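# Six arms lower a ring frame over a standing mast

## Task

Using the six arms, lower the ring frame down around the free-standing mast until the frame rests level on the low bars, with the mast still upright on its plate at the end. Arm bases (metres, heading in degrees counter-clockwise from +x): arm1 at x=-1.76 y=-0.37 z=+0.83 heading -15; arm2 at x=-1.03 y=-1.32 z=+0.83 heading +71; arm3 at x=+0.34 y=-1.74 z=+0.85 heading +131; arm4 at x=+1.77 y=-0.22 z=+0.84 heading +160; arm5 at x=+0.46 y=+1.67 z=+0.83 heading -115; arm6 at x=-0.76 y=+1.47 z=+0.78 heading -58. Finish by releasing the frame and pulling every arm away; it only counts if the frame and mast stay in place with no robot holding them.

## Robot and tools

Setup. Six identical i2rt Big YAM arms (arm1 to arm6), each with six joints, a two-finger gripper and a wrist camera (armN_cam_wrist). A fixed room camera, cam_high, watches the scene. Base positions and headings are listed in the task. With joints 1 and 6 at zero and the hand level and pointing forward, the wrist camera rides on top of the hand looking toward the fingertips. Reach is roughly 1.0 m from the joint 1 axis.

Frame. One shared scene frame for everything: origin on the floor, +z up, metres. The hand point is halfway between the fingertips; the hand's z axis runs along the fingers and the fingers open along its y axis.

execute_actions. Argument "actions" is a list holding exactly one action object, or empty (empty just reports state and images). The action object is keyed by arm name; each arm entry holds "joints", an object of absolute joint targets by name, not offsets. Any subset of arms and joints may be given; all listed motions start at once and may finish at different moments. Keys and ranges: joint1_rad -2.879 to 2.879 (rotates the whole arm about its base, positive counter-clockwise seen from above, zero points along the base heading); joint2_rad 0 to 3.141 (shoulder, zero has the upper arm pointing back roughly level, increasing lifts it up then forward); joint3_rad 0 to 3.019 (elbow, zero is fully folded, increasing opens it); joint4_rad -1.692 to 1.57 (hand pitch, positive tilts fingers up); joint5_rad -1.57 to 1.57 (hand yaw, positive toward the arm's right); joint6_rad -2.094 to 2.094 (hand roll, positive clockwise viewed from behind the hand); gripper_m 0 to 0.093 (fingertip gap in metres). Done tolerances are ±0.045, ±0.14, ±0.09, ±0.055, ±0.03, ±0.035 rad and ±0.003 m. Unknown keys or out-of-range numbers reject the whole call, with nothing moving. Joints move at different speeds, so the hand may trace a wide arc between postures. Optional "cameras": list of camera names or "all"; omitted/null means all, [] means none. Images come back in the order given on the "pictures" line.

wait: "seconds" 0 to 10; nothing new is commanded, returns state and images. zoom_image: "camera" plus "region" [x0, y0, x1, y1] in pixels of that camera's latest full image (origin top-left, at most 504 by 504). finished_scene: "scene" number; ends the scene permanently after the last command has held, and reports success.

Reading results. joint_positions gives current angles. joint_status tells how each commanded joint ended: off_target (stopped short, may still be pushing), contact_stop or time_out (target dropped, holds where it rests; after time_out a joint may keep a nearby target and keep pushing, listed in on_its_own), not_followed (a self/inter-arm collision check blocked that arm's joint targets, usually with a cause line; the gripper part still runs, and blocked targets may be retried on later actions). on_its_own covers things the call didn't command; "held at" is the target being held, not the actual position. To relieve a pushing joint, command its reported position. Tiny target changes may not move a joint. Joint torques are raw drive outputs per arm joint, offset, scaled and noisy, nonzero even in free air. A loaded joint may sag. If a stop is reported, later motion calls in the same reply are skipped.

Cameras. Calibration lines give OpenCV intrinsics K, distortion D and T_world_to_cam mapping scene coordinates to camera coordinates; small per-scene errors exist, and wrist camera poses derive from reported joints, so they can be further off.

Hazards. Arms do not stop on contact; they keep pressing, possibly hard. A hard squeeze between two robots fails the task and ends the run; a hard collision may too, and no state line reports robot-robot contact. The anti-collision check can react late and ignores fingers, gripper housings and wrist cameras. Knocking objects out of the work area or onto the floor fails the task; drops, slips, slams and strong pushes reduce quality. Loose objects may get nudged briefly now and then. Sustained load heats motors: MOTOR HOT appears from 85 °C, and at 100 °C the arm goes limp (OVER-TEMPERATURE FAULT), dropping what it holds; its unfinished keys then show limit_stop_at_motor_heat, so resend those targets. Heat builds while you think, since the sim keeps running and arms hold the last command. Arms don't wait for each other. Finish by opening grippers and retreating all arms, leaving the frame resting level on the low bars with the mast upright.

Each tool is called after "Request:" as name(argument=value, ...) on one line, values as JSON.

## Session

Request:
execute_actions(actions=[])

Scene clock: 0.00 s.
Joint torques (N m, as the arm reports them, + toward a larger angle): no reading
Motor temperatures (°C, as the motors report them): arm1=[25 25 27 29 27 24] | arm2=[26 25 24 27 26 24] | arm3=[27 28 23 23 24 27] | arm4=[27 26 26 27 27 24] | arm5=[25 28 27 27 24 26] | arm6=[24 25 25 27 25 24]
arm1.joint_positions: joint1_rad=+0.029 joint2_rad=+0.491 joint3_rad=+1.457 joint4_rad=-1.376 joint5_rad=+0.282 joint6_rad=-0.191 gripper_m=+0.094
arm1.joint_status: not commanded
arm1.hand: x=-1.6118 y=-0.4505 z=+1.4171 quat_wxyz=(-0.504, -0.090, -0.827, +0.230) (m; scene frame)
arm2.joint_positions: joint1_rad=-0.013 joint2_rad=+0.557 joint3_rad=+1.441 joint4_rad=-1.238 joint5_rad=+0.014 joint6_rad=-0.301 gripper_m=+0.094
arm2.joint_status: not commanded
arm2.hand: x=-0.9541 y=-1.1288 z=+1.4258 quat_wxyz=(-0.511, +0.562, -0.598, -0.254) (m; scene frame)
arm3.joint_positions: joint1_rad=-0.382 joint2_rad=+0.441 joint3_rad=+1.398 joint4_rad=-1.401 joint5_rad=-0.085 joint6_rad=-0.064 gripper_m=+0.094
arm3.joint_status: not commanded
arm3.hand: x=+0.2865 y=-1.6056 z=+1.4127 quat_wxyz=(-0.298, +0.712, -0.451, -0.449) (m; scene frame)
arm4.joint_positions: joint1_rad=-0.093 joint2_rad=+0.579 joint3_rad=+1.368 joint4_rad=-1.359 joint5_rad=-0.274 joint6_rad=-0.035 gripper_m=+0.094
arm4.joint_status: not commanded
arm4.hand: x=+1.5565 y=-0.1749 z=+1.3807 quat_wxyz=(+0.006, +0.865, -0.110, -0.490) (m; scene frame)
arm5.joint_positions: joint1_rad=-0.235 joint2_rad=+0.527 joint3_rad=+1.437 joint4_rad=-1.494 joint5_rad=-0.053 joint6_rad=+0.329 gripper_m=+0.094
arm5.joint_status: not commanded
arm5.hand: x=+0.3604 y=+1.5251 z=+1.3750 quat_wxyz=(-0.290, -0.843, -0.260, +0.370) (m; scene frame)
arm6.joint_positions: joint1_rad=+0.378 joint2_rad=+0.596 joint3_rad=+1.345 joint4_rad=-1.500 joint5_rad=+0.140 joint6_rad=+0.357 gripper_m=+0.095
arm6.joint_status: not commanded
arm6.hand: x=-0.6127 y=+1.3367 z=+1.2747 quat_wxyz=(-0.389, -0.457, -0.791, +0.121) (m; scene frame)
pictures: arm1_cam_wrist, arm2_cam_wrist, arm3_cam_wrist, arm4_cam_wrist, arm5_cam_wrist, arm6_cam_wrist, cam_high
Images, in order (width x height): arm1_cam_wrist 504x504, arm2_cam_wrist 504x504, arm3_cam_wrist 504x504, arm4_cam_wrist 504x504, arm5_cam_wrist 504x504, arm6_cam_wrist 504x504, cam_high 504x504.

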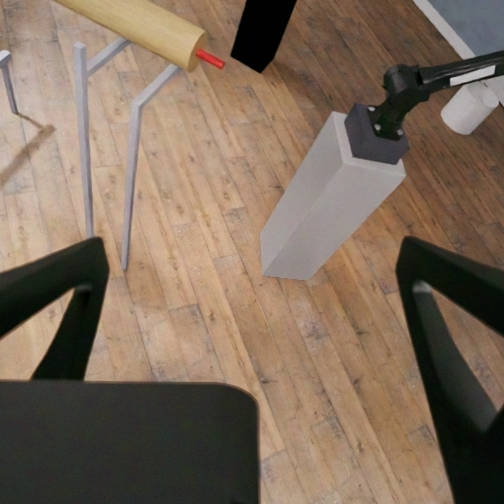

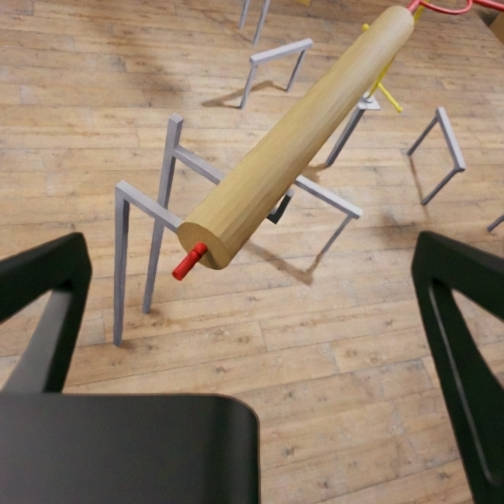

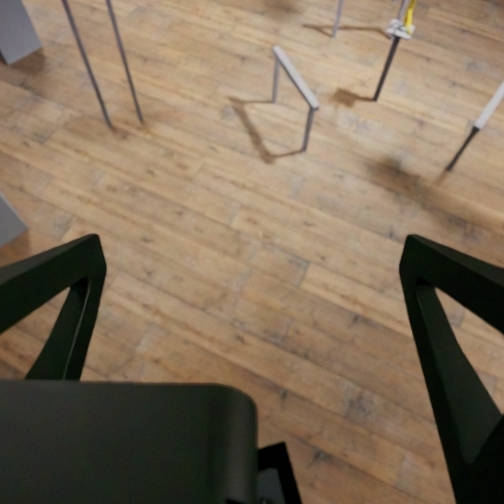

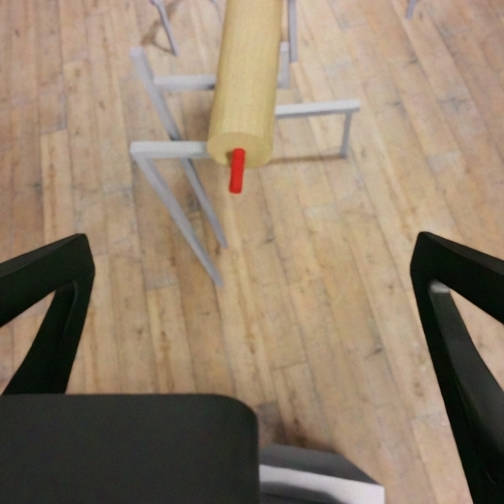

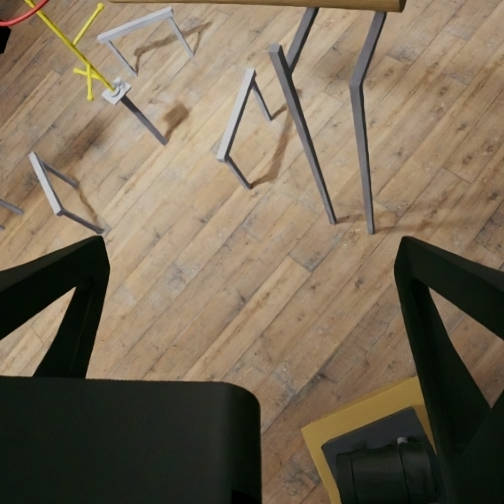

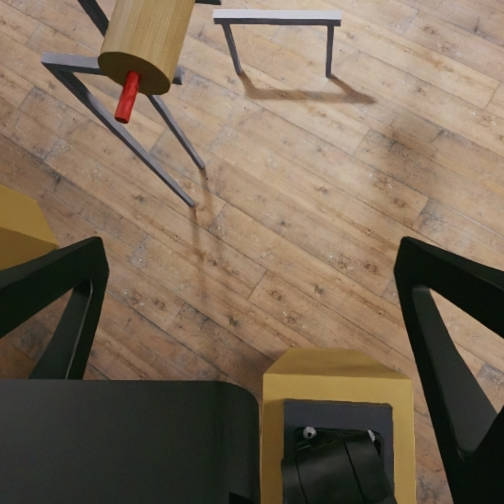

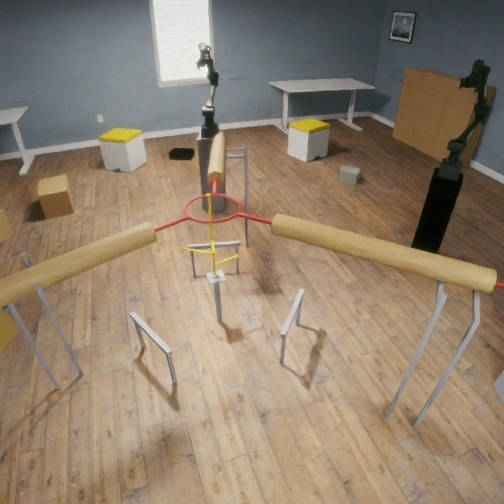

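Request:
zoom_image(camera="cam_high", region=[140,130,300,330])

Request:
execute_actions(actions=[{"arm1":{"joints":{"joint1_rad":0.46,"joint2_rad":1.2,"joint3_rad":1.6,"joint4_rad":-0.4,"joint5_rad":0,"joint6_rad":0}},"arm3":{"joints":{"joint1_rad":-0.52,"joint2_rad":1.6,"joint3_rad":1.2,"joint4_rad":0.7,"joint5_rad":0,"joint6_rad":0}},"arm5":{"joints":{"joint1_rad":0.17,"joint2_rad":1.5,"joint3_rad":2.0,"joint4_rad":-0.8,"joint5_rad":0,"joint6_rad":0}},"arm2":{"joints":{"joint2_rad":0.6,"joint3_rad":1.0,"joint4_rad":-0.8,"joint5_rad":0,"joint6_rad":0}},"arm4":{"joints":{"joint1_rad":0.1,"joint2_rad":0.6,"joint3_rad":0.9,"joint4_rad":-0.6,"joint5_rad":0,"joint6_rad":0}},"arm6":{"joints":{"joint1_rad":0.2,"joint2_rad":0.6,"joint3_rad":1.0,"joint4_rad":-0.5,"joint5_rad":0,"joint6_rad":0}}}])

Region (140, 130, 300, 330) of cam_high's 504x504 image, scaled by 2.520, with more detail than that image has; it fills the left 403 columns of this view, and the rest is white.

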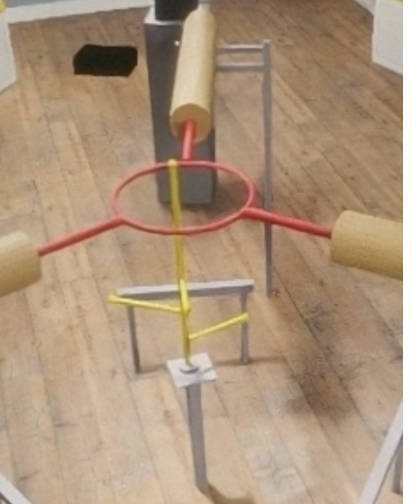

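Scene clock: 7.30 s.
Joint torques (N m, as the arm reports them, + toward a larger angle): arm1=[ 1.65 -9.31 12.56  2.2  -0.08  0.07] | arm2=[-1.03 -2.31 10.21  2.31 -0.1   0.07] | arm3=[ -0.36 -14.69  11.48   2.39  -0.05   0.13] | arm4=[-1.76 -0.94 11.41  2.76  0.13  0.08] | arm5=[  2.21 -18.19  11.76   2.62   0.06  -0.17] | arm6=[-1.86 -0.79  8.86  3.21 -0.17 -0.24]
Motor temperatures (°C, as the motors report them): arm1=[25 25 28 29 27 24] | arm2=[26 25 26 27 26 24] | arm3=[27 28 25 23 24 27] | arm4=[27 26 28 27 27 24] | arm5=[25 28 28 27 24 26] | arm6=[24 25 27 27 25 24]
arm1.joint_positions: joint1_rad=+0.458 joint2_rad=+1.194 joint3_rad=+1.564 joint4_rad=-0.425 joint5_rad=+0.003 joint6_rad=-0.008 gripper_m=+0.094
arm1.joint_status: all done
arm1.hand: x=-1.2168 y=-0.2597 z=+1.4586 quat_wxyz=(-0.682, +0.076, -0.724, -0.064) (m; scene frame)
arm2.joint_positions: joint1_rad=-0.013 joint2_rad=+0.604 joint3_rad=+0.982 joint4_rad=-0.827 joint5_rad=+0.003 joint6_rad=-0.016 gripper_m=+0.094
arm2.joint_status: all done
arm2.hand: x=-0.9186 y=-1.0184 z=+1.2630 quat_wxyz=(-0.435, +0.490, -0.692, -0.306) (m; scene frame)
arm3.joint_positions: joint1_rad=-0.514 joint2_rad=+1.615 joint3_rad=+1.187 joint4_rad=+0.681 joint5_rad=-0.002 joint6_rad=-0.013 gripper_m=+0.094
arm3.joint_status: all done
arm3.hand: x=+0.2135 y=-1.0627 z=+1.2654 quat_wxyz=(-0.507, +0.472, -0.384, -0.610) (m; scene frame)
arm4.joint_positions: joint1_rad=+0.097 joint2_rad=+0.607 joint3_rad=+0.887 joint4_rad=-0.623 joint5_rad=-0.004 joint6_rad=-0.013 gripper_m=+0.094
arm4.joint_status: all done
arm4.hand: x=+1.4310 y=-0.1380 z=+1.2688 quat_wxyz=(-0.073, +0.812, -0.095, -0.571) (m; scene frame)
arm5.joint_positions: joint1_rad=+0.161 joint2_rad=+1.515 joint3_rad=+1.970 joint4_rad=-0.825 joint5_rad=-0.003 joint6_rad=+0.009 gripper_m=+0.094
arm5.joint_status: all done
arm5.hand: x=+0.2836 y=+1.0448 z=+1.4162 quat_wxyz=(-0.343, -0.663, -0.496, +0.444) (m; scene frame)
arm6.joint_positions: joint1_rad=+0.210 joint2_rad=+0.603 joint3_rad=+0.994 joint4_rad=-0.522 joint5_rad=+0.003 joint6_rad=+0.012 gripper_m=+0.095
arm6.joint_status: all done
arm6.hand: x=-0.5235 y=+1.2290 z=+1.2974 quat_wxyz=(-0.611, -0.296, -0.688, +0.257) (m; scene frame)
pictures: arm1_cam_wrist, arm2_cam_wrist, arm3_cam_wrist, arm4_cam_wrist, arm5_cam_wrist, arm6_cam_wrist, cam_high
camera_calibration (this result's frames):
arm1_cam_wrist: T_world_to_cam=[[0.203051, -0.979154, 0.00533409, -0.0096293], [-0.610319, -0.13082, -0.781279, 0.373012], [0.76569, 0.155384, -0.624159, 2.00806], [0, 0, 0, 1]] pos_world=[-1.30794, -0.272652, 1.54483]
arm2_cam_wrist: T_world_to_cam=[[0.942036, -0.335499, 0.00308114, 0.516326], [-0.295153, -0.833047, -0.467886, -0.523029], [0.159542, 0.439856, -0.883784, 1.83654], [0, 0, 0, 1]] pos_world=[-0.933776, -1.07029, 1.37679]
arm3_cam_wrist: T_world_to_cam=[[0.978213, 0.207509, 0.0062379, 0.00172923], [0.0836424, -0.36644, -0.926675, 0.766937], [-0.190008, 0.907007, -0.375813, 1.60131], [0, 0, 0, 1]] pos_world=[0.238422, -1.17173, 1.31248]
arm4_cam_wrist: T_world_to_cam=[[0.238954, 0.971025, 0.0034708, -0.210248], [0.80106, -0.195105, -0.565895, -0.449796], [-0.548821, 0.138003, -0.82447, 1.9754], [0, 0, 0, 1]] pos_world=[1.49469, -0.156213, 1.37485]
arm5_cam_wrist: T_world_to_cam=[[-0.96147, 0.274286, -0.0185292, 0.01491], [0.242445, 0.814218, -0.527513, -0.173287], [-0.129603, -0.51168, -0.849345, 1.90125], [0, 0, 0, 1]] pos_world=[0.302755, 1.10983, 1.52368]
arm6_cam_wrist: T_world_to_cam=[[-0.718113, -0.695912, -0.00447209, 0.480486], [-0.466166, 0.485789, -0.739391, 0.123278], [0.516723, -0.528882, -0.673262, 1.91915], [0, 0, 0, 1]] pos_world=[-0.589156, 1.28949, 1.38539]
Images, in order (width x height): arm1_cam_wrist 504x504, arm2_cam_wrist 504x504, arm3_cam_wrist 504x504, arm4_cam_wrist 504x504, arm5_cam_wrist 504x504, arm6_cam_wrist 504x504, cam_high 504x504.

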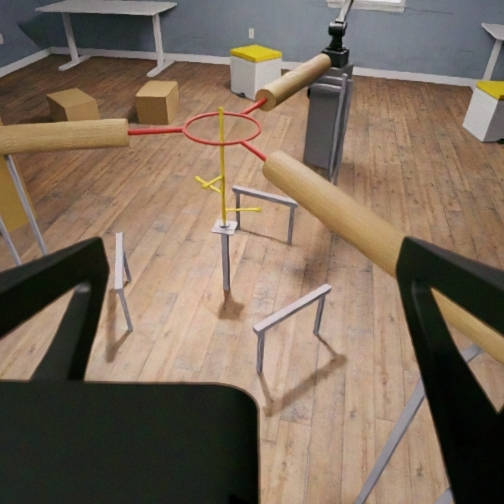

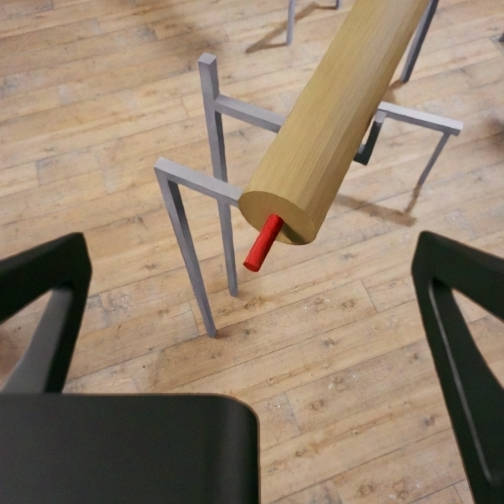

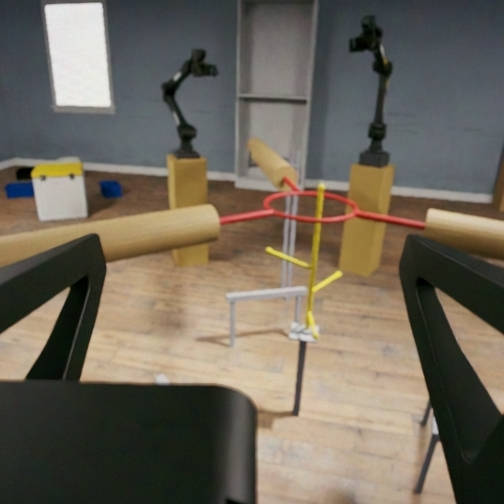

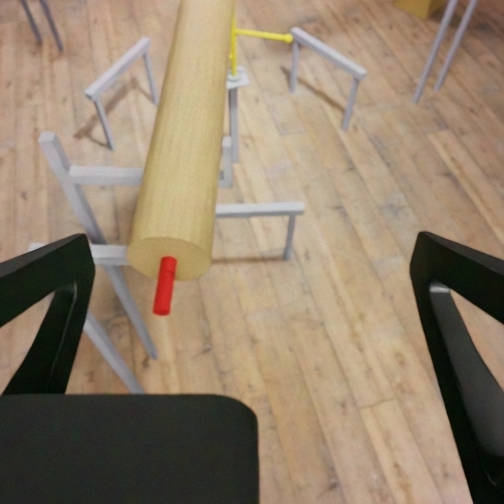

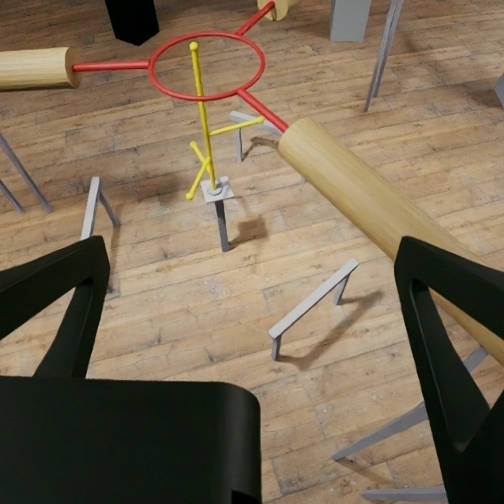

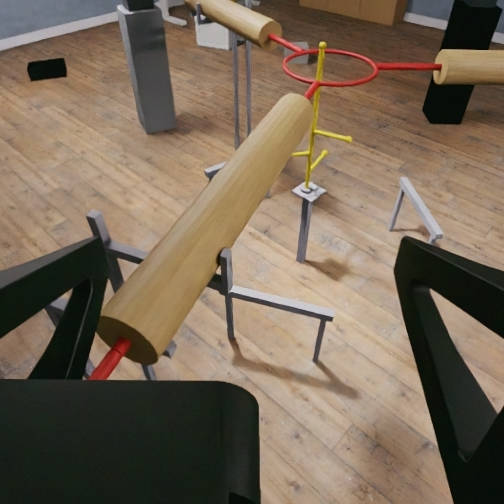

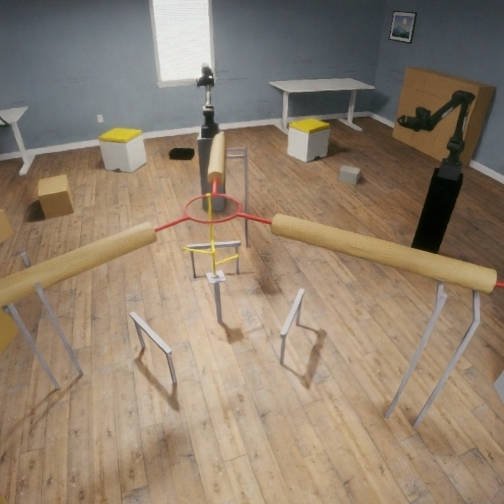

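Request:
zoom_image(camera="arm1_cam_wrist", region=[160,95,310,245])

Request:
zoom_image(camera="arm5_cam_wrist", region=[120,20,320,220])

Request:
zoom_image(camera="arm3_cam_wrist", region=[210,170,390,350])

Region (160, 95, 310, 245) of arm1_cam_wrist's 504x504 image, scaled by 3.360, with more detail than that image has.

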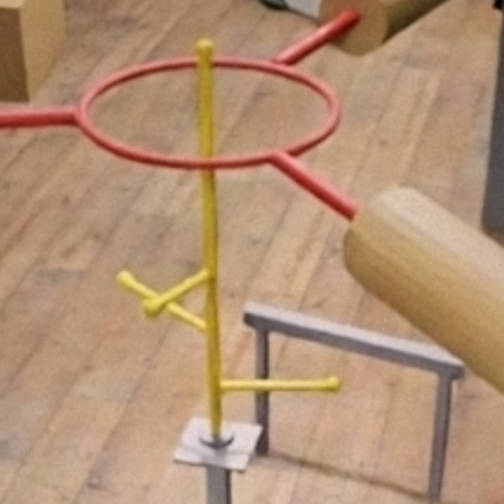

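Region (120, 20, 320, 220) of arm5_cam_wrist's 504x504 image, scaled by 2.520, with more detail than that image has.

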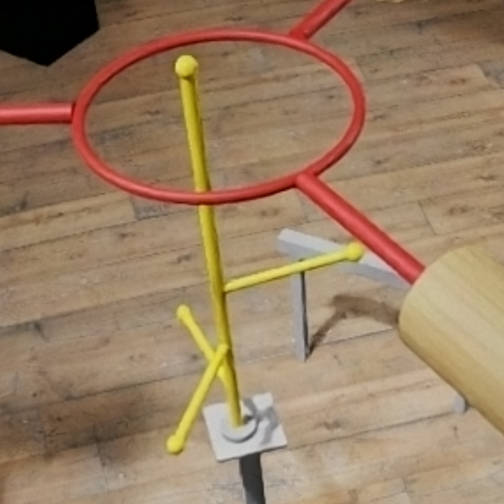

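Region (210, 170, 390, 350) of arm3_cam_wrist's 504x504 image, scaled by 2.800, with more detail than that image has.

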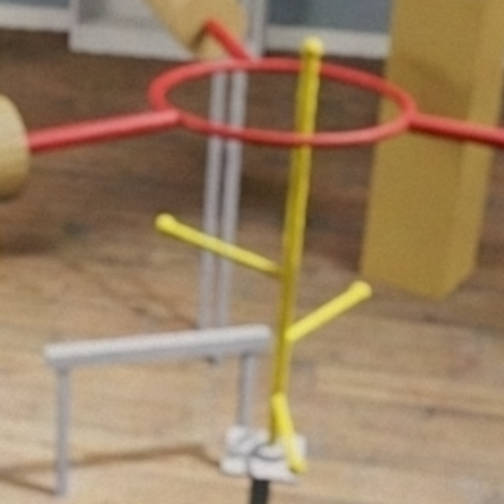

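Request:
execute_actions(actions=[{"arm2":{"joints":{"joint1_rad":-0.052,"joint2_rad":1.69,"joint3_rad":1.61,"joint4_rad":-1.47,"joint6_rad":0.41}},"arm4":{"joints":{"joint1_rad":0.294,"joint2_rad":1.76,"joint3_rad":1.68,"joint4_rad":-1.47,"joint6_rad":0.23}},"arm6":{"joints":{"joint1_rad":0.546,"joint2_rad":1.81,"joint3_rad":1.9,"joint4_rad":-1.64,"joint6_rad":0.75}}}], cameras=["arm2_cam_wrist","arm4_cam_wrist","arm6_cam_wrist"])

Scene clock: 49.40 s.
Joint torques (N m, as the arm reports them, + toward a larger angle): arm1=[ 1.61 -9.32 12.7   2.2  -0.08  0.06] | arm2=[ -2.02 -19.81  11.28  -0.56  -0.05   0.07] | arm3=[ -0.29 -14.55  11.51   2.38  -0.06   0.12] | arm4=[ -1.88 -19.89  13.2   -0.49   0.08   0.08] | arm5=[  2.53 -17.96  11.62   2.57   0.06  -0.2 ] | arm6=[ -0.64 -22.79  11.05   0.19  -0.02   0.09]
Motor temperatures (°C, as the motors report them): arm1=[25 25 36 29 27 24] | arm2=[26 25 31 27 26 24] | arm3=[27 30 29 24 24 27] | arm4=[27 26 33 28 27 24] | arm5=[25 29 32 27 24 26] | arm6=[24 26 31 27 25 24]
arm1.joint_positions: joint1_rad=+0.458 joint2_rad=+1.194 joint3_rad=+1.564 joint4_rad=-0.425 joint5_rad=+0.003 joint6_rad=-0.008 gripper_m=+0.094
arm1.joint_status: not commanded
arm1.hand: x=-1.2168 y=-0.2597 z=+1.4586 quat_wxyz=(-0.682, +0.076, -0.724, -0.064) (m; scene frame)
arm2.joint_positions: joint1_rad=-0.038 joint2_rad=+1.704 joint3_rad=+1.564 joint4_rad=-1.456 joint5_rad=+0.003 joint6_rad=+0.394 gripper_m=+0.094
arm2.joint_status: all done
arm2.hand: x=-0.8467 y=-0.8470 z=+1.0245 quat_wxyz=(+0.013, +0.393, -0.920, +0.006) (m; scene frame)
arm3.joint_positions: joint1_rad=-0.514 joint2_rad=+1.615 joint3_rad=+1.187 joint4_rad=+0.681 joint5_rad=-0.002 joint6_rad=-0.013 gripper_m=+0.094
arm3.joint_status: not commanded
arm3.hand: x=+0.2135 y=-1.0627 z=+1.2654 quat_wxyz=(-0.507, +0.472, -0.384, -0.610) (m; scene frame)
arm4.joint_positions: joint1_rad=+0.294 joint2_rad=+1.781 joint3_rad=+1.633 joint4_rad=-1.459 joint5_rad=-0.002 joint6_rad=+0.217 gripper_m=+0.094
arm4.joint_status: all done
arm4.hand: x=+1.2334 y=-0.1962 z=+1.0286 quat_wxyz=(+0.000, +0.991, -0.134, +0.019) (m; scene frame)
arm5.joint_positions: joint1_rad=+0.161 joint2_rad=+1.515 joint3_rad=+1.970 joint4_rad=-0.825 joint5_rad=-0.003 joint6_rad=+0.009 gripper_m=+0.094
arm5.joint_status: not commanded
arm5.hand: x=+0.2836 y=+1.0448 z=+1.4162 quat_wxyz=(-0.343, -0.663, -0.496, +0.444) (m; scene frame)
arm6.joint_positions: joint1_rad=+0.541 joint2_rad=+1.832 joint3_rad=+1.853 joint4_rad=-1.629 joint5_rad=+0.002 joint6_rad=+0.737 gripper_m=+0.095
arm6.joint_status: all done
arm6.hand: x=-0.2654 y=+1.2223 z=+1.0251 quat_wxyz=(+0.014, -0.567, -0.823, +0.006) (m; scene frame)
pictures: arm2_cam_wrist, arm4_cam_wrist, arm6_cam_wrist
camera_calibration (this result's frames):
arm2_cam_wrist: T_world_to_cam=[[0.722055, -0.691831, 0.0023398, 0.0194546], [-0.546707, -0.568512, 0.614741, -1.56864], [-0.423967, -0.445156, -0.788726, 0.197834], [0, 0, 0, 1]] pos_world=[-0.787757, -0.790263, 1.1203]
arm4_cam_wrist: T_world_to_cam=[[0.270771, 0.962636, 0.00387012, -0.146915], [0.758986, -0.215958, 0.614249, -1.60495], [0.592134, -0.163383, -0.789103, 0.174107], [0, 0, 0, 1]] pos_world=[1.15482, -0.176729, 1.12379]
arm6_cam_wrist: T_world_to_cam=[[-0.93264, -0.360067, 0.0231155, 0.164265], [-0.27771, 0.757268, 0.59112, -1.60024], [-0.230347, 0.544882, -0.806253, 0.224511], [0, 0, 0, 1]] pos_world=[-0.239488, 1.14863, 1.12315]
Images, in order (width x height): arm2_cam_wrist 504x504, arm4_cam_wrist 504x504, arm6_cam_wrist 504x504.

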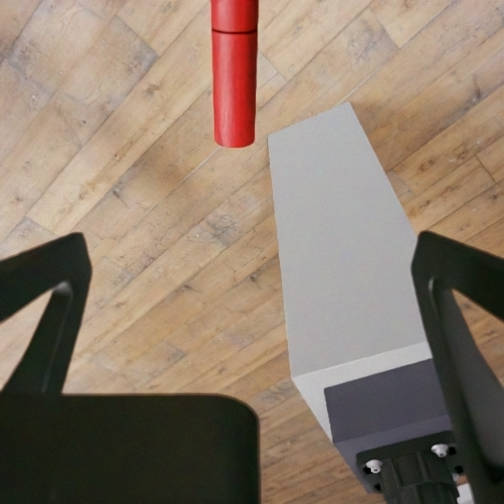

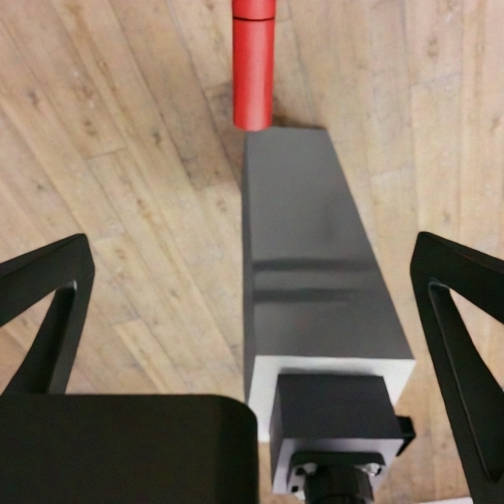

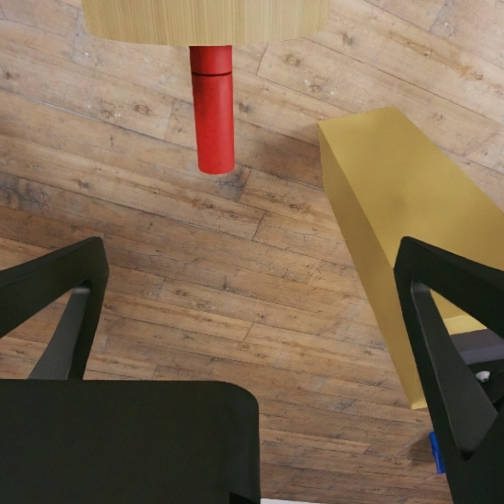

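Request:
execute_actions(actions=[{"arm2":{"joints":{"joint1_rad":-0.06,"joint2_rad":1.795,"joint3_rad":1.445,"joint4_rad":-1.175}},"arm4":{"joints":{"joint1_rad":0.275,"joint2_rad":1.89,"joint3_rad":1.56,"joint4_rad":-1.195}},"arm6":{"joints":{"joint1_rad":0.53,"joint2_rad":1.855,"joint3_rad":1.675,"joint4_rad":-1.34}}}], cameras=["arm2_cam_wrist","arm4_cam_wrist","arm6_cam_wrist"])

Scene clock: 56.37 s.
Joint torques (N m, as the arm reports them, + toward a larger angle): arm1=[ 1.54 -9.46 12.69  2.22 -0.07  0.06] | arm2=[ -2.11 -21.07   8.9    0.6   -0.04   0.08] | arm3=[ -0.3  -14.67  11.49   2.37  -0.05   0.12] | arm4=[ -2.17 -21.56  10.06   0.66   0.07   0.08] | arm5=[  2.65 -17.82  11.59   2.58   0.08  -0.16] | arm6=[ -1.67 -20.73   7.81   1.32  -0.03   0.07]
Motor temperatures (°C, as the motors report them): arm1=[25 26 37 29 27 24] | arm2=[26 26 31 27 26 24] | arm3=[27 30 30 24 24 27] | arm4=[27 27 34 28 27 24] | arm5=[25 29 32 27 24 26] | arm6=[24 26 32 27 25 24]
arm1.joint_positions: joint1_rad=+0.458 joint2_rad=+1.194 joint3_rad=+1.564 joint4_rad=-0.425 joint5_rad=+0.003 joint6_rad=-0.008 gripper_m=+0.094
arm1.joint_status: not commanded
arm1.hand: x=-1.2168 y=-0.2597 z=+1.4586 quat_wxyz=(-0.682, +0.076, -0.724, -0.064) (m; scene frame)
arm2.joint_positions: joint1_rad=-0.044 joint2_rad=+1.815 joint3_rad=+1.425 joint4_rad=-1.191 joint5_rad=+0.003 joint6_rad=+0.394 gripper_m=+0.094
arm2.joint_status: all done
arm2.hand: x=-0.8383 y=-0.8306 z=+0.9170 quat_wxyz=(+0.008, +0.390, -0.921, +0.001) (m; scene frame)
arm3.joint_positions: joint1_rad=-0.514 joint2_rad=+1.615 joint3_rad=+1.187 joint4_rad=+0.681 joint5_rad=-0.002 joint6_rad=-0.013 gripper_m=+0.094
arm3.joint_status: not commanded
arm3.hand: x=+0.2135 y=-1.0627 z=+1.2654 quat_wxyz=(-0.507, +0.472, -0.384, -0.610) (m; scene frame)
arm4.joint_positions: joint1_rad=+0.279 joint2_rad=+1.913 joint3_rad=+1.542 joint4_rad=-1.208 joint5_rad=-0.002 joint6_rad=+0.217 gripper_m=+0.094
arm4.joint_status: all done
arm4.hand: x=+1.2033 y=-0.1864 z=+0.9240 quat_wxyz=(+0.001, +0.990, -0.141, +0.005) (m; scene frame)
arm5.joint_positions: joint1_rad=+0.161 joint2_rad=+1.515 joint3_rad=+1.970 joint4_rad=-0.825 joint5_rad=-0.003 joint6_rad=+0.009 gripper_m=+0.094
arm5.joint_status: not commanded
arm5.hand: x=+0.2836 y=+1.0448 z=+1.4162 quat_wxyz=(-0.343, -0.663, -0.496, +0.444) (m; scene frame)
arm6.joint_positions: joint1_rad=+0.541 joint2_rad=+1.852 joint3_rad=+1.671 joint4_rad=-1.353 joint5_rad=+0.002 joint6_rad=+0.738 gripper_m=+0.095
arm6.joint_status: all done
arm6.hand: x=-0.2482 y=+1.2130 z=+0.9448 quat_wxyz=(-0.022, -0.567, -0.823, +0.001) (m; scene frame)
pictures: arm2_cam_wrist, arm4_cam_wrist, arm6_cam_wrist
camera_calibration (this result's frames):
arm2_cam_wrist: T_world_to_cam=[[0.717692, -0.696354, -0.00318274, 0.0226884], [-0.553508, -0.57323, 0.604182, -1.48859], [-0.422549, -0.431855, -0.79684, 0.143587], [0, 0, 0, 1]] pos_world=[-0.77956, -0.775499, 1.01387]
arm4_cam_wrist: T_world_to_cam=[[0.285488, 0.958379, -0.00235905, -0.160561], [0.772573, -0.228681, 0.592314, -1.51419], [0.567122, -0.170921, -0.805704, 0.155103], [0, 0, 0, 1]] pos_world=[1.1277, -0.165879, 1.02147]
arm6_cam_wrist: T_world_to_cam=[[-0.932502, -0.360216, -0.0261681, 0.225637], [-0.315151, 0.776169, 0.546114, -1.53059], [-0.176408, 0.5175, -0.837302, 0.244754], [0, 0, 0, 1]] pos_world=[-0.228784, 1.14261, 1.04671]
Images, in order (width x height): arm2_cam_wrist 504x504, arm4_cam_wrist 504x504, arm6_cam_wrist 504x504.

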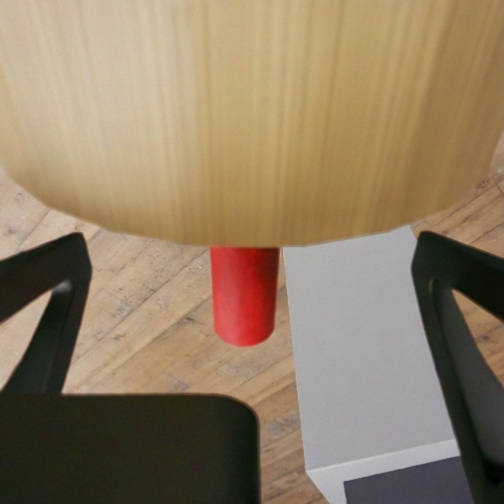

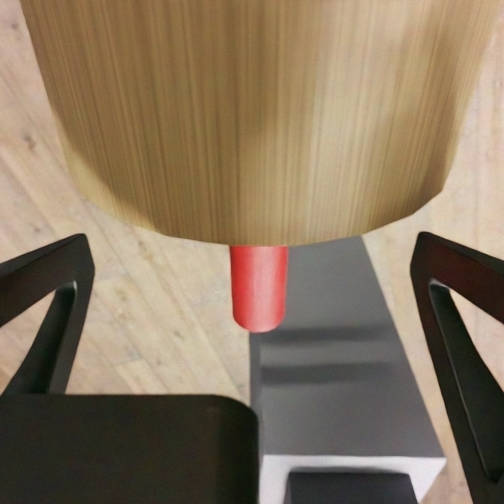

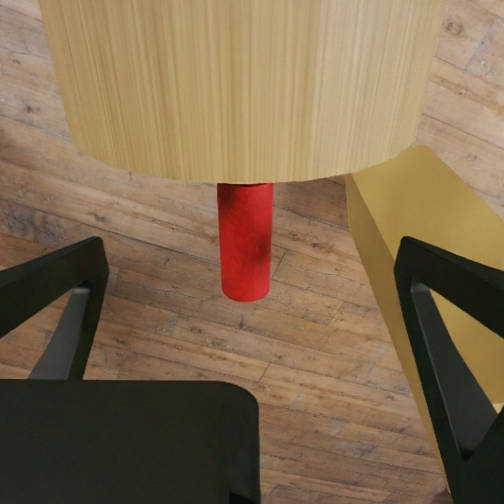

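Request:
execute_actions(actions=[{"arm2":{"joints":{"joint2_rad":1.81,"joint3_rad":1.43,"joint4_rad":-1.14}},"arm4":{"joints":{"joint2_rad":1.91,"joint3_rad":1.515,"joint4_rad":-1.135}},"arm6":{"joints":{"joint2_rad":1.885,"joint3_rad":1.63,"joint4_rad":-1.29}}}], cameras=[])

Request:
execute_actions(actions=[{"arm2":{"joints":{"gripper_m":0}},"arm4":{"joints":{"gripper_m":0}},"arm6":{"joints":{"gripper_m":0}}}], cameras=["arm2_cam_wrist","arm4_cam_wrist","arm6_cam_wrist"])

Scene clock: 62.17 s.
Joint torques (N m, as the arm reports them, + toward a larger angle): arm1=[ 1.65 -9.39 12.68  2.21 -0.07  0.07] | arm2=[ -2.1  -19.96   7.91   0.6   -0.04   0.08] | arm3=[ -0.28 -14.58  11.46   2.39  -0.05   0.11] | arm4=[ -2.21 -19.9    8.85   0.71   0.06   0.08] | arm5=[  2.72 -17.81  11.64   2.58   0.07  -0.21] | arm6=[ -2.07 -19.59   7.28   1.22  -0.02   0.07]
Motor temperatures (°C, as the motors report them): arm1=[25 26 37 29 27 24] | arm2=[26 26 31 27 26 24] | arm3=[27 31 30 24 24 27] | arm4=[27 28 33 28 27 24] | arm5=[25 29 32 27 24 26] | arm6=[24 27 32 27 25 24]
arm1.joint_positions: joint1_rad=+0.458 joint2_rad=+1.194 joint3_rad=+1.564 joint4_rad=-0.425 joint5_rad=+0.003 joint6_rad=-0.008 gripper_m=+0.094
arm1.joint_status: not commanded
arm1.hand: x=-1.2168 y=-0.2597 z=+1.4586 quat_wxyz=(-0.682, +0.076, -0.724, -0.064) (m; scene frame)
arm2.joint_positions: joint1_rad=-0.044 joint2_rad=+1.815 joint3_rad=+1.425 joint4_rad=-1.157 joint5_rad=+0.003 joint6_rad=+0.394 gripper_m=+0.094
arm2.joint_status: all done
arm2.hand: x=-0.8352 y=-0.8228 z=+0.9170 quat_wxyz=(-0.004, +0.390, -0.921, -0.011) (m; scene frame)
arm3.joint_positions: joint1_rad=-0.514 joint2_rad=+1.615 joint3_rad=+1.187 joint4_rad=+0.681 joint5_rad=-0.002 joint6_rad=-0.013 gripper_m=+0.094
arm3.joint_status: not commanded
arm3.hand: x=+0.2135 y=-1.0627 z=+1.2654 quat_wxyz=(-0.507, +0.472, -0.384, -0.610) (m; scene frame)
arm4.joint_positions: joint1_rad=+0.279 joint2_rad=+1.913 joint3_rad=+1.508 joint4_rad=-1.149 joint5_rad=-0.002 joint6_rad=+0.217 gripper_m=+0.094
arm4.joint_status: all done
arm4.hand: x=+1.2021 y=-0.1864 z=+0.9119 quat_wxyz=(+0.002, +0.990, -0.141, -0.008) (m; scene frame)
arm5.joint_positions: joint1_rad=+0.161 joint2_rad=+1.515 joint3_rad=+1.970 joint4_rad=-0.825 joint5_rad=-0.003 joint6_rad=+0.009 gripper_m=+0.094
arm5.joint_status: not commanded
arm5.hand: x=+0.2836 y=+1.0448 z=+1.4162 quat_wxyz=(-0.343, -0.663, -0.496, +0.444) (m; scene frame)
arm6.joint_positions: joint1_rad=+0.541 joint2_rad=+1.868 joint3_rad=+1.631 joint4_rad=-1.303 joint5_rad=+0.002 joint6_rad=+0.738 gripper_m=+0.095
arm6.joint_status: all done
arm6.hand: x=-0.2484 y=+1.2129 z=+0.9212 quat_wxyz=(-0.019, -0.567, -0.823, +0.002) (m; scene frame)
pictures: none
No camera images: the call's "cameras" was empty. Leave "cameras" out to get every camera's image.

Scene clock: 62.97 s.
Joint torques (N m, as the arm reports them, + toward a larger angle): arm1=[ 1.58 -9.34 12.7   2.21 -0.08  0.07] | arm2=[ -2.05 -19.92   7.96   0.62  -0.06   0.04] | arm3=[ -0.6  -14.72  11.47   2.39  -0.06   0.13] | arm4=[ -2.04 -19.43   9.06   0.66  -0.14   0.07] | arm5=[  2.15 -18.09  11.54   2.6    0.05  -0.2 ] | arm6=[ -2.07 -19.4    7.25   1.04   0.33   0.05]
Motor temperatures (°C, as the motors report them): arm1=[25 26 37 29 27 24] | arm2=[26 26 31 27 26 24] | arm3=[27 31 30 24 24 27] | arm4=[27 28 33 27 27 24] | arm5=[25 29 32 27 24 26] | arm6=[24 27 32 27 25 24]
arm1.joint_positions: joint1_rad=+0.458 joint2_rad=+1.194 joint3_rad=+1.564 joint4_rad=-0.425 joint5_rad=+0.003 joint6_rad=-0.008 gripper_m=+0.094
arm1.joint_status: not commanded
arm1.hand: x=-1.2168 y=-0.2597 z=+1.4586 quat_wxyz=(-0.682, +0.076, -0.724, -0.064) (m; scene frame)
arm2.joint_positions: joint1_rad=-0.046 joint2_rad=+1.815 joint3_rad=+1.424 joint4_rad=-1.157 joint5_rad=+0.003 joint6_rad=+0.397 gripper_m=+0.017
arm2.joint_status: gripper_m off_target (ended at +0.017, target +0.000)
arm2.hand: x=-0.8346 y=-0.8236 z=+0.9166 quat_wxyz=(-0.004, +0.387, -0.922, -0.011) (m; scene frame)
arm3.joint_positions: joint1_rad=-0.514 joint2_rad=+1.615 joint3_rad=+1.187 joint4_rad=+0.681 joint5_rad=-0.002 joint6_rad=-0.013 gripper_m=+0.094
arm3.joint_status: not commanded
arm3.hand: x=+0.2135 y=-1.0627 z=+1.2654 quat_wxyz=(-0.507, +0.472, -0.384, -0.610) (m; scene frame)
arm4.joint_positions: joint1_rad=+0.276 joint2_rad=+1.905 joint3_rad=+1.507 joint4_rad=-1.146 joint5_rad=+0.004 joint6_rad=+0.218 gripper_m=+0.000
arm4.joint_status: all done
arm4.hand: x=+1.2013 y=-0.1836 z=+0.9164 quat_wxyz=(+0.000, +0.990, -0.143, -0.013) (m; scene frame)
arm5.joint_positions: joint1_rad=+0.161 joint2_rad=+1.515 joint3_rad=+1.970 joint4_rad=-0.825 joint5_rad=-0.003 joint6_rad=+0.009 gripper_m=+0.094
arm5.joint_status: not commanded
arm5.hand: x=+0.2836 y=+1.0448 z=+1.4162 quat_wxyz=(-0.343, -0.663, -0.496, +0.444) (m; scene frame)
arm6.joint_positions: joint1_rad=+0.541 joint2_rad=+1.868 joint3_rad=+1.631 joint4_rad=-1.297 joint5_rad=-0.007 joint6_rad=+0.738 gripper_m=+0.018
arm6.joint_status: gripper_m off_target (ended at +0.018, target +0.000)
arm6.hand: x=-0.2465 y=+1.2136 z=+0.9211 quat_wxyz=(-0.021, -0.567, -0.823, -0.003) (m; scene frame)
pictures: arm2_cam_wrist, arm4_cam_wrist, arm6_cam_wrist
camera_calibration (this result's frames):
arm2_cam_wrist: T_world_to_cam=[[0.714049, -0.699925, -0.0154707, 0.030187], [-0.563974, -0.588167, 0.579649, -1.48082], [-0.41481, -0.405172, -0.81472, 0.192703], [0, 0, 0, 1]] pos_world=[-0.776767, -0.771765, 1.01582]
arm4_cam_wrist: T_world_to_cam=[[0.289105, 0.957284, -0.00503596, -0.164777], [0.791905, -0.236197, 0.563114, -1.50536], [0.537871, -0.166787, -0.826364, 0.205349], [0, 0, 0, 1]] pos_world=[1.12929, -0.163574, 1.01655]
arm6_cam_wrist: T_world_to_cam=[[-0.932534, -0.359624, -0.0324194, 0.231817], [-0.316929, 0.772178, 0.550724, -1.51741], [-0.17302, 0.523844, -0.834057, 0.215022], [0, 0, 0, 1]] pos_world=[-0.227532, 1.14244, 1.02253]
Images, in order (width x height): arm2_cam_wrist 504x504, arm4_cam_wrist 504x504, arm6_cam_wrist 504x504.

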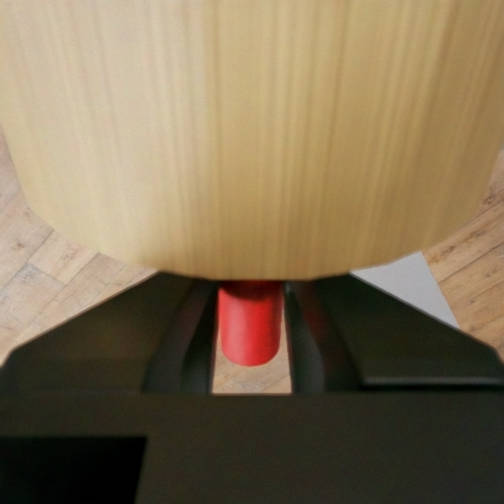

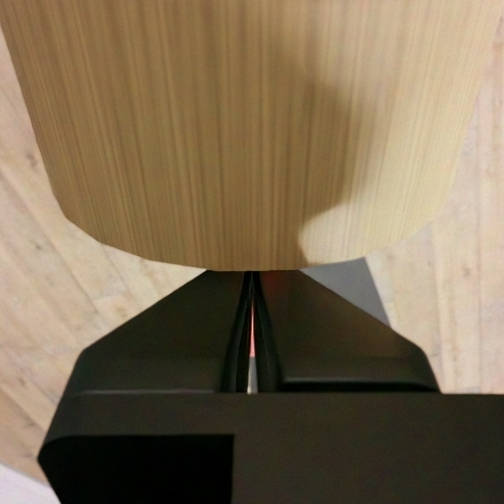

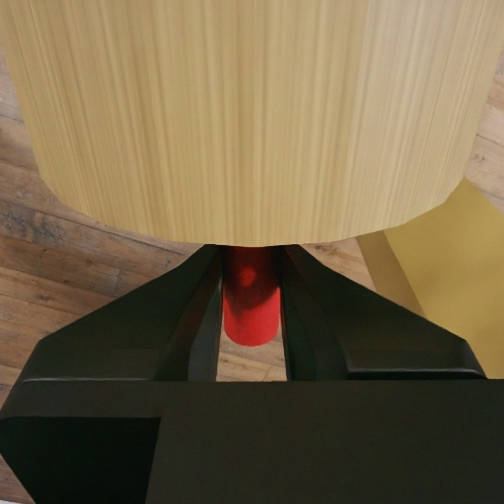

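Go deeper with all.

Request:
execute_actions(actions=[{"arm2":{"joints":{"gripper_m":0.05}},"arm4":{"joints":{"gripper_m":0.05}},"arm6":{"joints":{"gripper_m":0.05}}}], cameras=[])

Request:
execute_actions(actions=[{"arm2":{"joints":{"joint2_rad":1.855}},"arm4":{"joints":{"joint2_rad":1.96}},"arm6":{"joints":{"joint2_rad":1.915}}}], cameras=[])

Scene clock: 66.60 s.
Joint torques (N m, as the arm reports them, + toward a larger angle): arm1=[ 1.79 -9.42 12.71  2.22 -0.07  0.08] | arm2=[ -1.98 -19.97   7.91   0.63  -0.07   0.03] | arm3=[ -0.46 -14.54  11.53   2.4   -0.06   0.12] | arm4=[ -2.05 -19.01   9.02   0.65  -0.15   0.07] | arm5=[  2.43 -18.31  11.57   2.71   0.06  -0.16] | arm6=[ -1.94 -19.83   7.28   1.01   0.15   0.05]
Motor temperatures (°C, as the motors report them): arm1=[25 26 37 29 27 24] | arm2=[26 26 30 27 26 24] | arm3=[27 31 30 24 24 27] | arm4=[27 28 32 27 27 24] | arm5=[25 30 32 27 24 26] | arm6=[24 27 31 27 25 24]
arm1.joint_positions: joint1_rad=+0.458 joint2_rad=+1.194 joint3_rad=+1.564 joint4_rad=-0.425 joint5_rad=+0.003 joint6_rad=-0.008 gripper_m=+0.094
arm1.joint_status: not commanded
arm1.hand: x=-1.2168 y=-0.2597 z=+1.4586 quat_wxyz=(-0.682, +0.076, -0.724, -0.064) (m; scene frame)
arm2.joint_positions: joint1_rad=-0.046 joint2_rad=+1.815 joint3_rad=+1.424 joint4_rad=-1.157 joint5_rad=+0.003 joint6_rad=+0.398 gripper_m=+0.050
arm2.joint_status: all done
arm2.hand: x=-0.8346 y=-0.8235 z=+0.9166 quat_wxyz=(-0.004, +0.387, -0.922, -0.011) (m; scene frame)
arm3.joint_positions: joint1_rad=-0.514 joint2_rad=+1.615 joint3_rad=+1.187 joint4_rad=+0.681 joint5_rad=-0.002 joint6_rad=-0.013 gripper_m=+0.094
arm3.joint_status: not commanded
arm3.hand: x=+0.2135 y=-1.0627 z=+1.2654 quat_wxyz=(-0.507, +0.472, -0.384, -0.610) (m; scene frame)
arm4.joint_positions: joint1_rad=+0.276 joint2_rad=+1.905 joint3_rad=+1.507 joint4_rad=-1.146 joint5_rad=+0.004 joint6_rad=+0.218 gripper_m=+0.050
arm4.joint_status: all done
arm4.hand: x=+1.2013 y=-0.1836 z=+0.9164 quat_wxyz=(+0.000, +0.990, -0.143, -0.013) (m; scene frame)
arm5.joint_positions: joint1_rad=+0.161 joint2_rad=+1.515 joint3_rad=+1.970 joint4_rad=-0.825 joint5_rad=-0.003 joint6_rad=+0.009 gripper_m=+0.094
arm5.joint_status: not commanded
arm5.hand: x=+0.2836 y=+1.0448 z=+1.4162 quat_wxyz=(-0.343, -0.663, -0.496, +0.444) (m; scene frame)
arm6.joint_positions: joint1_rad=+0.540 joint2_rad=+1.868 joint3_rad=+1.631 joint4_rad=-1.297 joint5_rad=-0.003 joint6_rad=+0.739 gripper_m=+0.050
arm6.joint_status: all done
arm6.hand: x=-0.2469 y=+1.2128 z=+0.9211 quat_wxyz=(-0.022, -0.568, -0.823, -0.001) (m; scene frame)
pictures: none
No camera images: the call's "cameras" was empty. Leave "cameras" out to get every camera's image.

Scene clock: 67.33 s.
Joint torques (N m, as the arm reports them, + toward a larger angle): arm1=[ 1.64 -9.36 12.67  2.23 -0.07  0.07] | arm2=[ -1.95 -19.38   7.78   0.5   -0.06   0.03] | arm3=[ -0.46 -14.56  11.46   2.38  -0.05   0.13] | arm4=[ -2.3  -18.9    9.38   0.61  -0.04   0.07] | arm5=[  2.68 -18.13  11.57   2.55   0.07  -0.16] | arm6=[ -2.1  -19.6    7.15   0.97   0.17   0.06]
Motor temperatures (°C, as the motors report them): arm1=[25 26 37 29 27 24] | arm2=[26 27 30 27 26 24] | arm3=[27 31 30 24 24 27] | arm4=[27 28 32 27 27 24] | arm5=[25 30 32 27 24 26] | arm6=[24 27 31 27 25 24]
arm1.joint_positions: joint1_rad=+0.458 joint2_rad=+1.194 joint3_rad=+1.564 joint4_rad=-0.425 joint5_rad=+0.003 joint6_rad=-0.008 gripper_m=+0.094
arm1.joint_status: not commanded
arm1.hand: x=-1.2168 y=-0.2597 z=+1.4586 quat_wxyz=(-0.682, +0.076, -0.724, -0.064) (m; scene frame)
arm2.joint_positions: joint1_rad=-0.046 joint2_rad=+1.853 joint3_rad=+1.424 joint4_rad=-1.156 joint5_rad=+0.003 joint6_rad=+0.398 gripper_m=+0.050
arm2.joint_status: all done
arm2.hand: x=-0.8355 y=-0.8250 z=+0.8971 quat_wxyz=(+0.009, +0.387, -0.922, +0.002) (m; scene frame)
arm3.joint_positions: joint1_rad=-0.514 joint2_rad=+1.615 joint3_rad=+1.187 joint4_rad=+0.681 joint5_rad=-0.002 joint6_rad=-0.013 gripper_m=+0.094
arm3.joint_status: not commanded
arm3.hand: x=+0.2135 y=-1.0627 z=+1.2654 quat_wxyz=(-0.507, +0.472, -0.384, -0.610) (m; scene frame)
arm4.joint_positions: joint1_rad=+0.277 joint2_rad=+1.946 joint3_rad=+1.501 joint4_rad=-1.148 joint5_rad=+0.001 joint6_rad=+0.219 gripper_m=+0.050
arm4.joint_status: all done
arm4.hand: x=+1.2072 y=-0.1850 z=+0.8915 quat_wxyz=(+0.000, +0.990, -0.143, +0.012) (m; scene frame)
arm5.joint_positions: joint1_rad=+0.161 joint2_rad=+1.515 joint3_rad=+1.970 joint4_rad=-0.825 joint5_rad=-0.003 joint6_rad=+0.009 gripper_m=+0.094
arm5.joint_status: not commanded
arm5.hand: x=+0.2836 y=+1.0448 z=+1.4162 quat_wxyz=(-0.343, -0.663, -0.496, +0.444) (m; scene frame)
arm6.joint_positions: joint1_rad=+0.540 joint2_rad=+1.897 joint3_rad=+1.631 joint4_rad=-1.297 joint5_rad=-0.003 joint6_rad=+0.739 gripper_m=+0.050
arm6.joint_status: all done
arm6.hand: x=-0.2469 y=+1.2126 z=+0.9054 quat_wxyz=(-0.008, -0.568, -0.823, +0.001) (m; scene frame)
pictures: none
No camera images: the call's "cameras" was empty. Leave "cameras" out to get every camera's image.

Request:
execute_actions(actions=[{"arm2":{"joints":{"gripper_m":0}},"arm4":{"joints":{"gripper_m":0}},"arm6":{"joints":{"gripper_m":0}}}], cameras=[])

Request:
execute_actions(actions=[{"arm2":{"joints":{"joint2_rad":1.72,"joint3_rad":1.60,"joint4_rad":-1.39}},"arm4":{"joints":{"joint2_rad":1.815,"joint3_rad":1.68,"joint4_rad":-1.38}},"arm6":{"joints":{"joint2_rad":1.80,"joint3_rad":1.85,"joint4_rad":-1.535}}}], cameras=["arm1_cam_wrist","arm3_cam_wrist","arm5_cam_wrist","cam_high"])

Scene clock: 72.70 s.
Joint torques (N m, as the arm reports them, + toward a larger angle): arm1=[ 1.75 -9.44 12.69  2.18 -0.07  0.07] | arm2=[ -1.96 -19.62   8.03   0.51   0.22  -0.06] | arm3=[ -0.37 -14.69  11.48   2.39  -0.05   0.13] | arm4=[ -2.17 -18.45   9.56   1.13  -0.01   0.04] | arm5=[  2.33 -17.94  11.7    2.56   0.05  -0.19] | arm6=[ -2.11 -20.03   7.17   0.94   0.16   0.06]
Motor temperatures (°C, as the motors report them): arm1=[25 26 38 29 27 24] | arm2=[26 27 30 27 26 24] | arm3=[27 31 30 24 24 27] | arm4=[27 28 32 27 27 24] | arm5=[25 30 32 27 24 26] | arm6=[24 27 31 27 25 24]
arm1.joint_positions: joint1_rad=+0.458 joint2_rad=+1.194 joint3_rad=+1.564 joint4_rad=-0.425 joint5_rad=+0.003 joint6_rad=-0.008 gripper_m=+0.094
arm1.joint_status: not commanded
arm1.hand: x=-1.2168 y=-0.2597 z=+1.4586 quat_wxyz=(-0.682, +0.076, -0.724, -0.064) (m; scene frame)
arm2.joint_positions: joint1_rad=-0.046 joint2_rad=+1.853 joint3_rad=+1.420 joint4_rad=-1.155 joint5_rad=-0.004 joint6_rad=+0.408 gripper_m=+0.017
arm2.joint_status: gripper_m off_target (ended at +0.017, target +0.000)
arm2.hand: x=-0.8370 y=-0.8260 z=+0.8957 quat_wxyz=(+0.013, +0.383, -0.924, +0.001) (m; scene frame)
arm3.joint_positions: joint1_rad=-0.514 joint2_rad=+1.615 joint3_rad=+1.187 joint4_rad=+0.681 joint5_rad=-0.002 joint6_rad=-0.013 gripper_m=+0.094
arm3.joint_status: not commanded
arm3.hand: x=+0.2135 y=-1.0627 z=+1.2654 quat_wxyz=(-0.507, +0.472, -0.384, -0.610) (m; scene frame)
arm4.joint_positions: joint1_rad=+0.278 joint2_rad=+1.946 joint3_rad=+1.499 joint4_rad=-1.160 joint5_rad=+0.000 joint6_rad=+0.220 gripper_m=+0.018
arm4.joint_status: gripper_m off_target (ended at +0.018, target +0.000)
arm4.hand: x=+1.2110 y=-0.1860 z=+0.8910 quat_wxyz=(-0.001, +0.990, -0.143, +0.019) (m; scene frame)
arm5.joint_positions: joint1_rad=+0.161 joint2_rad=+1.515 joint3_rad=+1.970 joint4_rad=-0.825 joint5_rad=-0.003 joint6_rad=+0.009 gripper_m=+0.094
arm5.joint_status: not commanded
arm5.hand: x=+0.2836 y=+1.0448 z=+1.4162 quat_wxyz=(-0.343, -0.663, -0.496, +0.444) (m; scene frame)
arm6.joint_positions: joint1_rad=+0.540 joint2_rad=+1.897 joint3_rad=+1.631 joint4_rad=-1.296 joint5_rad=-0.003 joint6_rad=+0.739 gripper_m=+0.019
arm6.joint_status: gripper_m off_target (ended at +0.019, target +0.000)
arm6.hand: x=-0.2467 y=+1.2127 z=+0.9050 quat_wxyz=(-0.008, -0.568, -0.823, +0.001) (m; scene frame)
pictures: none
No camera images: the call's "cameras" was empty. Leave "cameras" out to get every camera's image.

Scene clock: 73.90 s.
Joint torques (N m, as the arm reports them, + toward a larger angle): arm1=[ 1.61 -9.29 12.69  2.22 -0.08  0.07] | arm2=[ -1.87 -21.9   11.7   -0.63   0.02  -0.07] | arm3=[ -0.45 -14.74  11.47   2.44  -0.04   0.12] | arm4=[ -2.12 -22.27  13.64  -0.54  -0.08   0.08] | arm5=[  2.24 -17.79  11.72   2.64   0.07  -0.17] | arm6=[ -1.26 -23.5   11.45   0.06  -0.15   0.07]
Motor temperatures (°C, as the motors report them): arm1=[25 26 38 29 27 24] | arm2=[26 27 30 27 26 24] | arm3=[27 31 30 24 24 27] | arm4=[27 28 32 27 27 24] | arm5=[25 30 32 27 24 26] | arm6=[24 27 31 27 25 24]
arm1.joint_positions: joint1_rad=+0.458 joint2_rad=+1.194 joint3_rad=+1.564 joint4_rad=-0.425 joint5_rad=+0.003 joint6_rad=-0.008 gripper_m=+0.094
arm1.joint_status: not commanded
arm1.hand: x=-1.2168 y=-0.2597 z=+1.4586 quat_wxyz=(-0.682, +0.076, -0.724, -0.064) (m; scene frame)
arm2.joint_positions: joint1_rad=-0.047 joint2_rad=+1.754 joint3_rad=+1.545 joint4_rad=-1.373 joint5_rad=+0.001 joint6_rad=+0.409 gripper_m=+0.017
arm2.joint_status: all done
arm2.hand: x=-0.8369 y=-0.8325 z=+0.9922 quat_wxyz=(+0.009, +0.381, -0.924, +0.000) (m; scene frame)
arm3.joint_positions: joint1_rad=-0.514 joint2_rad=+1.615 joint3_rad=+1.187 joint4_rad=+0.681 joint5_rad=-0.002 joint6_rad=-0.013 gripper_m=+0.094
arm3.joint_status: not commanded
arm3.hand: x=+0.2135 y=-1.0627 z=+1.2654 quat_wxyz=(-0.507, +0.472, -0.384, -0.610) (m; scene frame)
arm4.joint_positions: joint1_rad=+0.275 joint2_rad=+1.843 joint3_rad=+1.628 joint4_rad=-1.366 joint5_rad=+0.002 joint6_rad=+0.217 gripper_m=+0.018
arm4.joint_status: all done
arm4.hand: x=+1.2106 y=-0.1838 z=+0.9936 quat_wxyz=(-0.001, +0.990, -0.143, +0.005) (m; scene frame)
arm5.joint_positions: joint1_rad=+0.161 joint2_rad=+1.515 joint3_rad=+1.970 joint4_rad=-0.825 joint5_rad=-0.003 joint6_rad=+0.009 gripper_m=+0.094
arm5.joint_status: not commanded
arm5.hand: x=+0.2836 y=+1.0448 z=+1.4162 quat_wxyz=(-0.343, -0.663, -0.496, +0.444) (m; scene frame)
arm6.joint_positions: joint1_rad=+0.534 joint2_rad=+1.831 joint3_rad=+1.797 joint4_rad=-1.516 joint5_rad=+0.004 joint6_rad=+0.738 gripper_m=+0.019
arm6.joint_status: all done
arm6.hand: x=-0.2548 y=+1.2121 z=+1.0043 quat_wxyz=(-0.015, -0.570, -0.821, +0.004) (m; scene frame)
pictures: arm1_cam_wrist, arm3_cam_wrist, arm5_cam_wrist, cam_high
camera_calibration (this result's frames):
arm1_cam_wrist: T_world_to_cam=[[0.203051, -0.979154, 0.00533409, -0.0096293], [-0.610319, -0.13082, -0.781279, 0.373012], [0.76569, 0.155384, -0.624159, 2.00806], [0, 0, 0, 1]] pos_world=[-1.30794, -0.272652, 1.54483]
arm3_cam_wrist: T_world_to_cam=[[0.978213, 0.207509, 0.0062379, 0.00172923], [0.0836424, -0.36644, -0.926675, 0.766937], [-0.190008, 0.907007, -0.375813, 1.60131], [0, 0, 0, 1]] pos_world=[0.238422, -1.17173, 1.31248]
arm5_cam_wrist: T_world_to_cam=[[-0.96147, 0.274286, -0.0185292, 0.01491], [0.242445, 0.814218, -0.527513, -0.173287], [-0.129603, -0.51168, -0.849345, 1.90125], [0, 0, 0, 1]] pos_world=[0.302755, 1.10983, 1.52368]
Images, in order (width x height): arm1_cam_wrist 504x504, arm3_cam_wrist 504x504, arm5_cam_wrist 504x504, cam_high 504x504.

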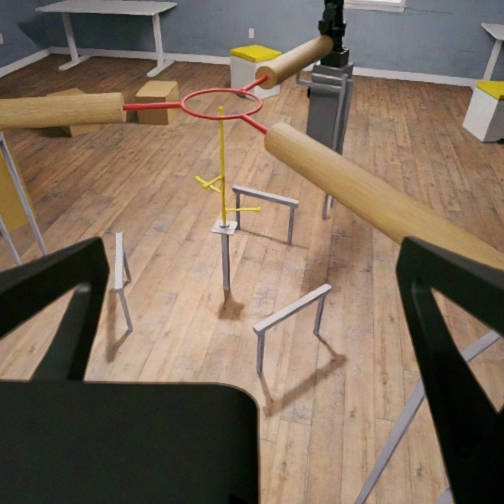

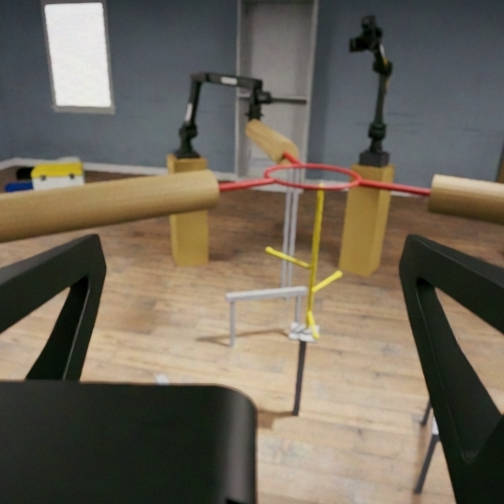

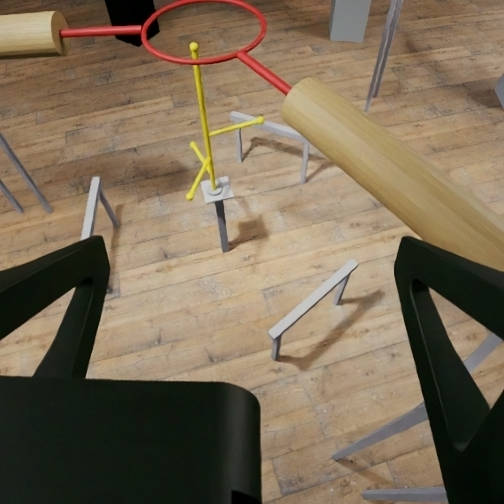

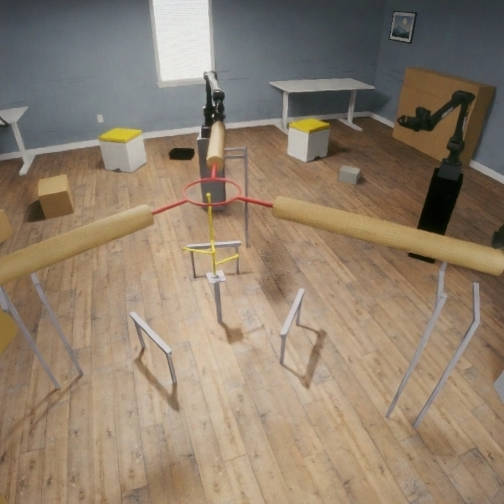

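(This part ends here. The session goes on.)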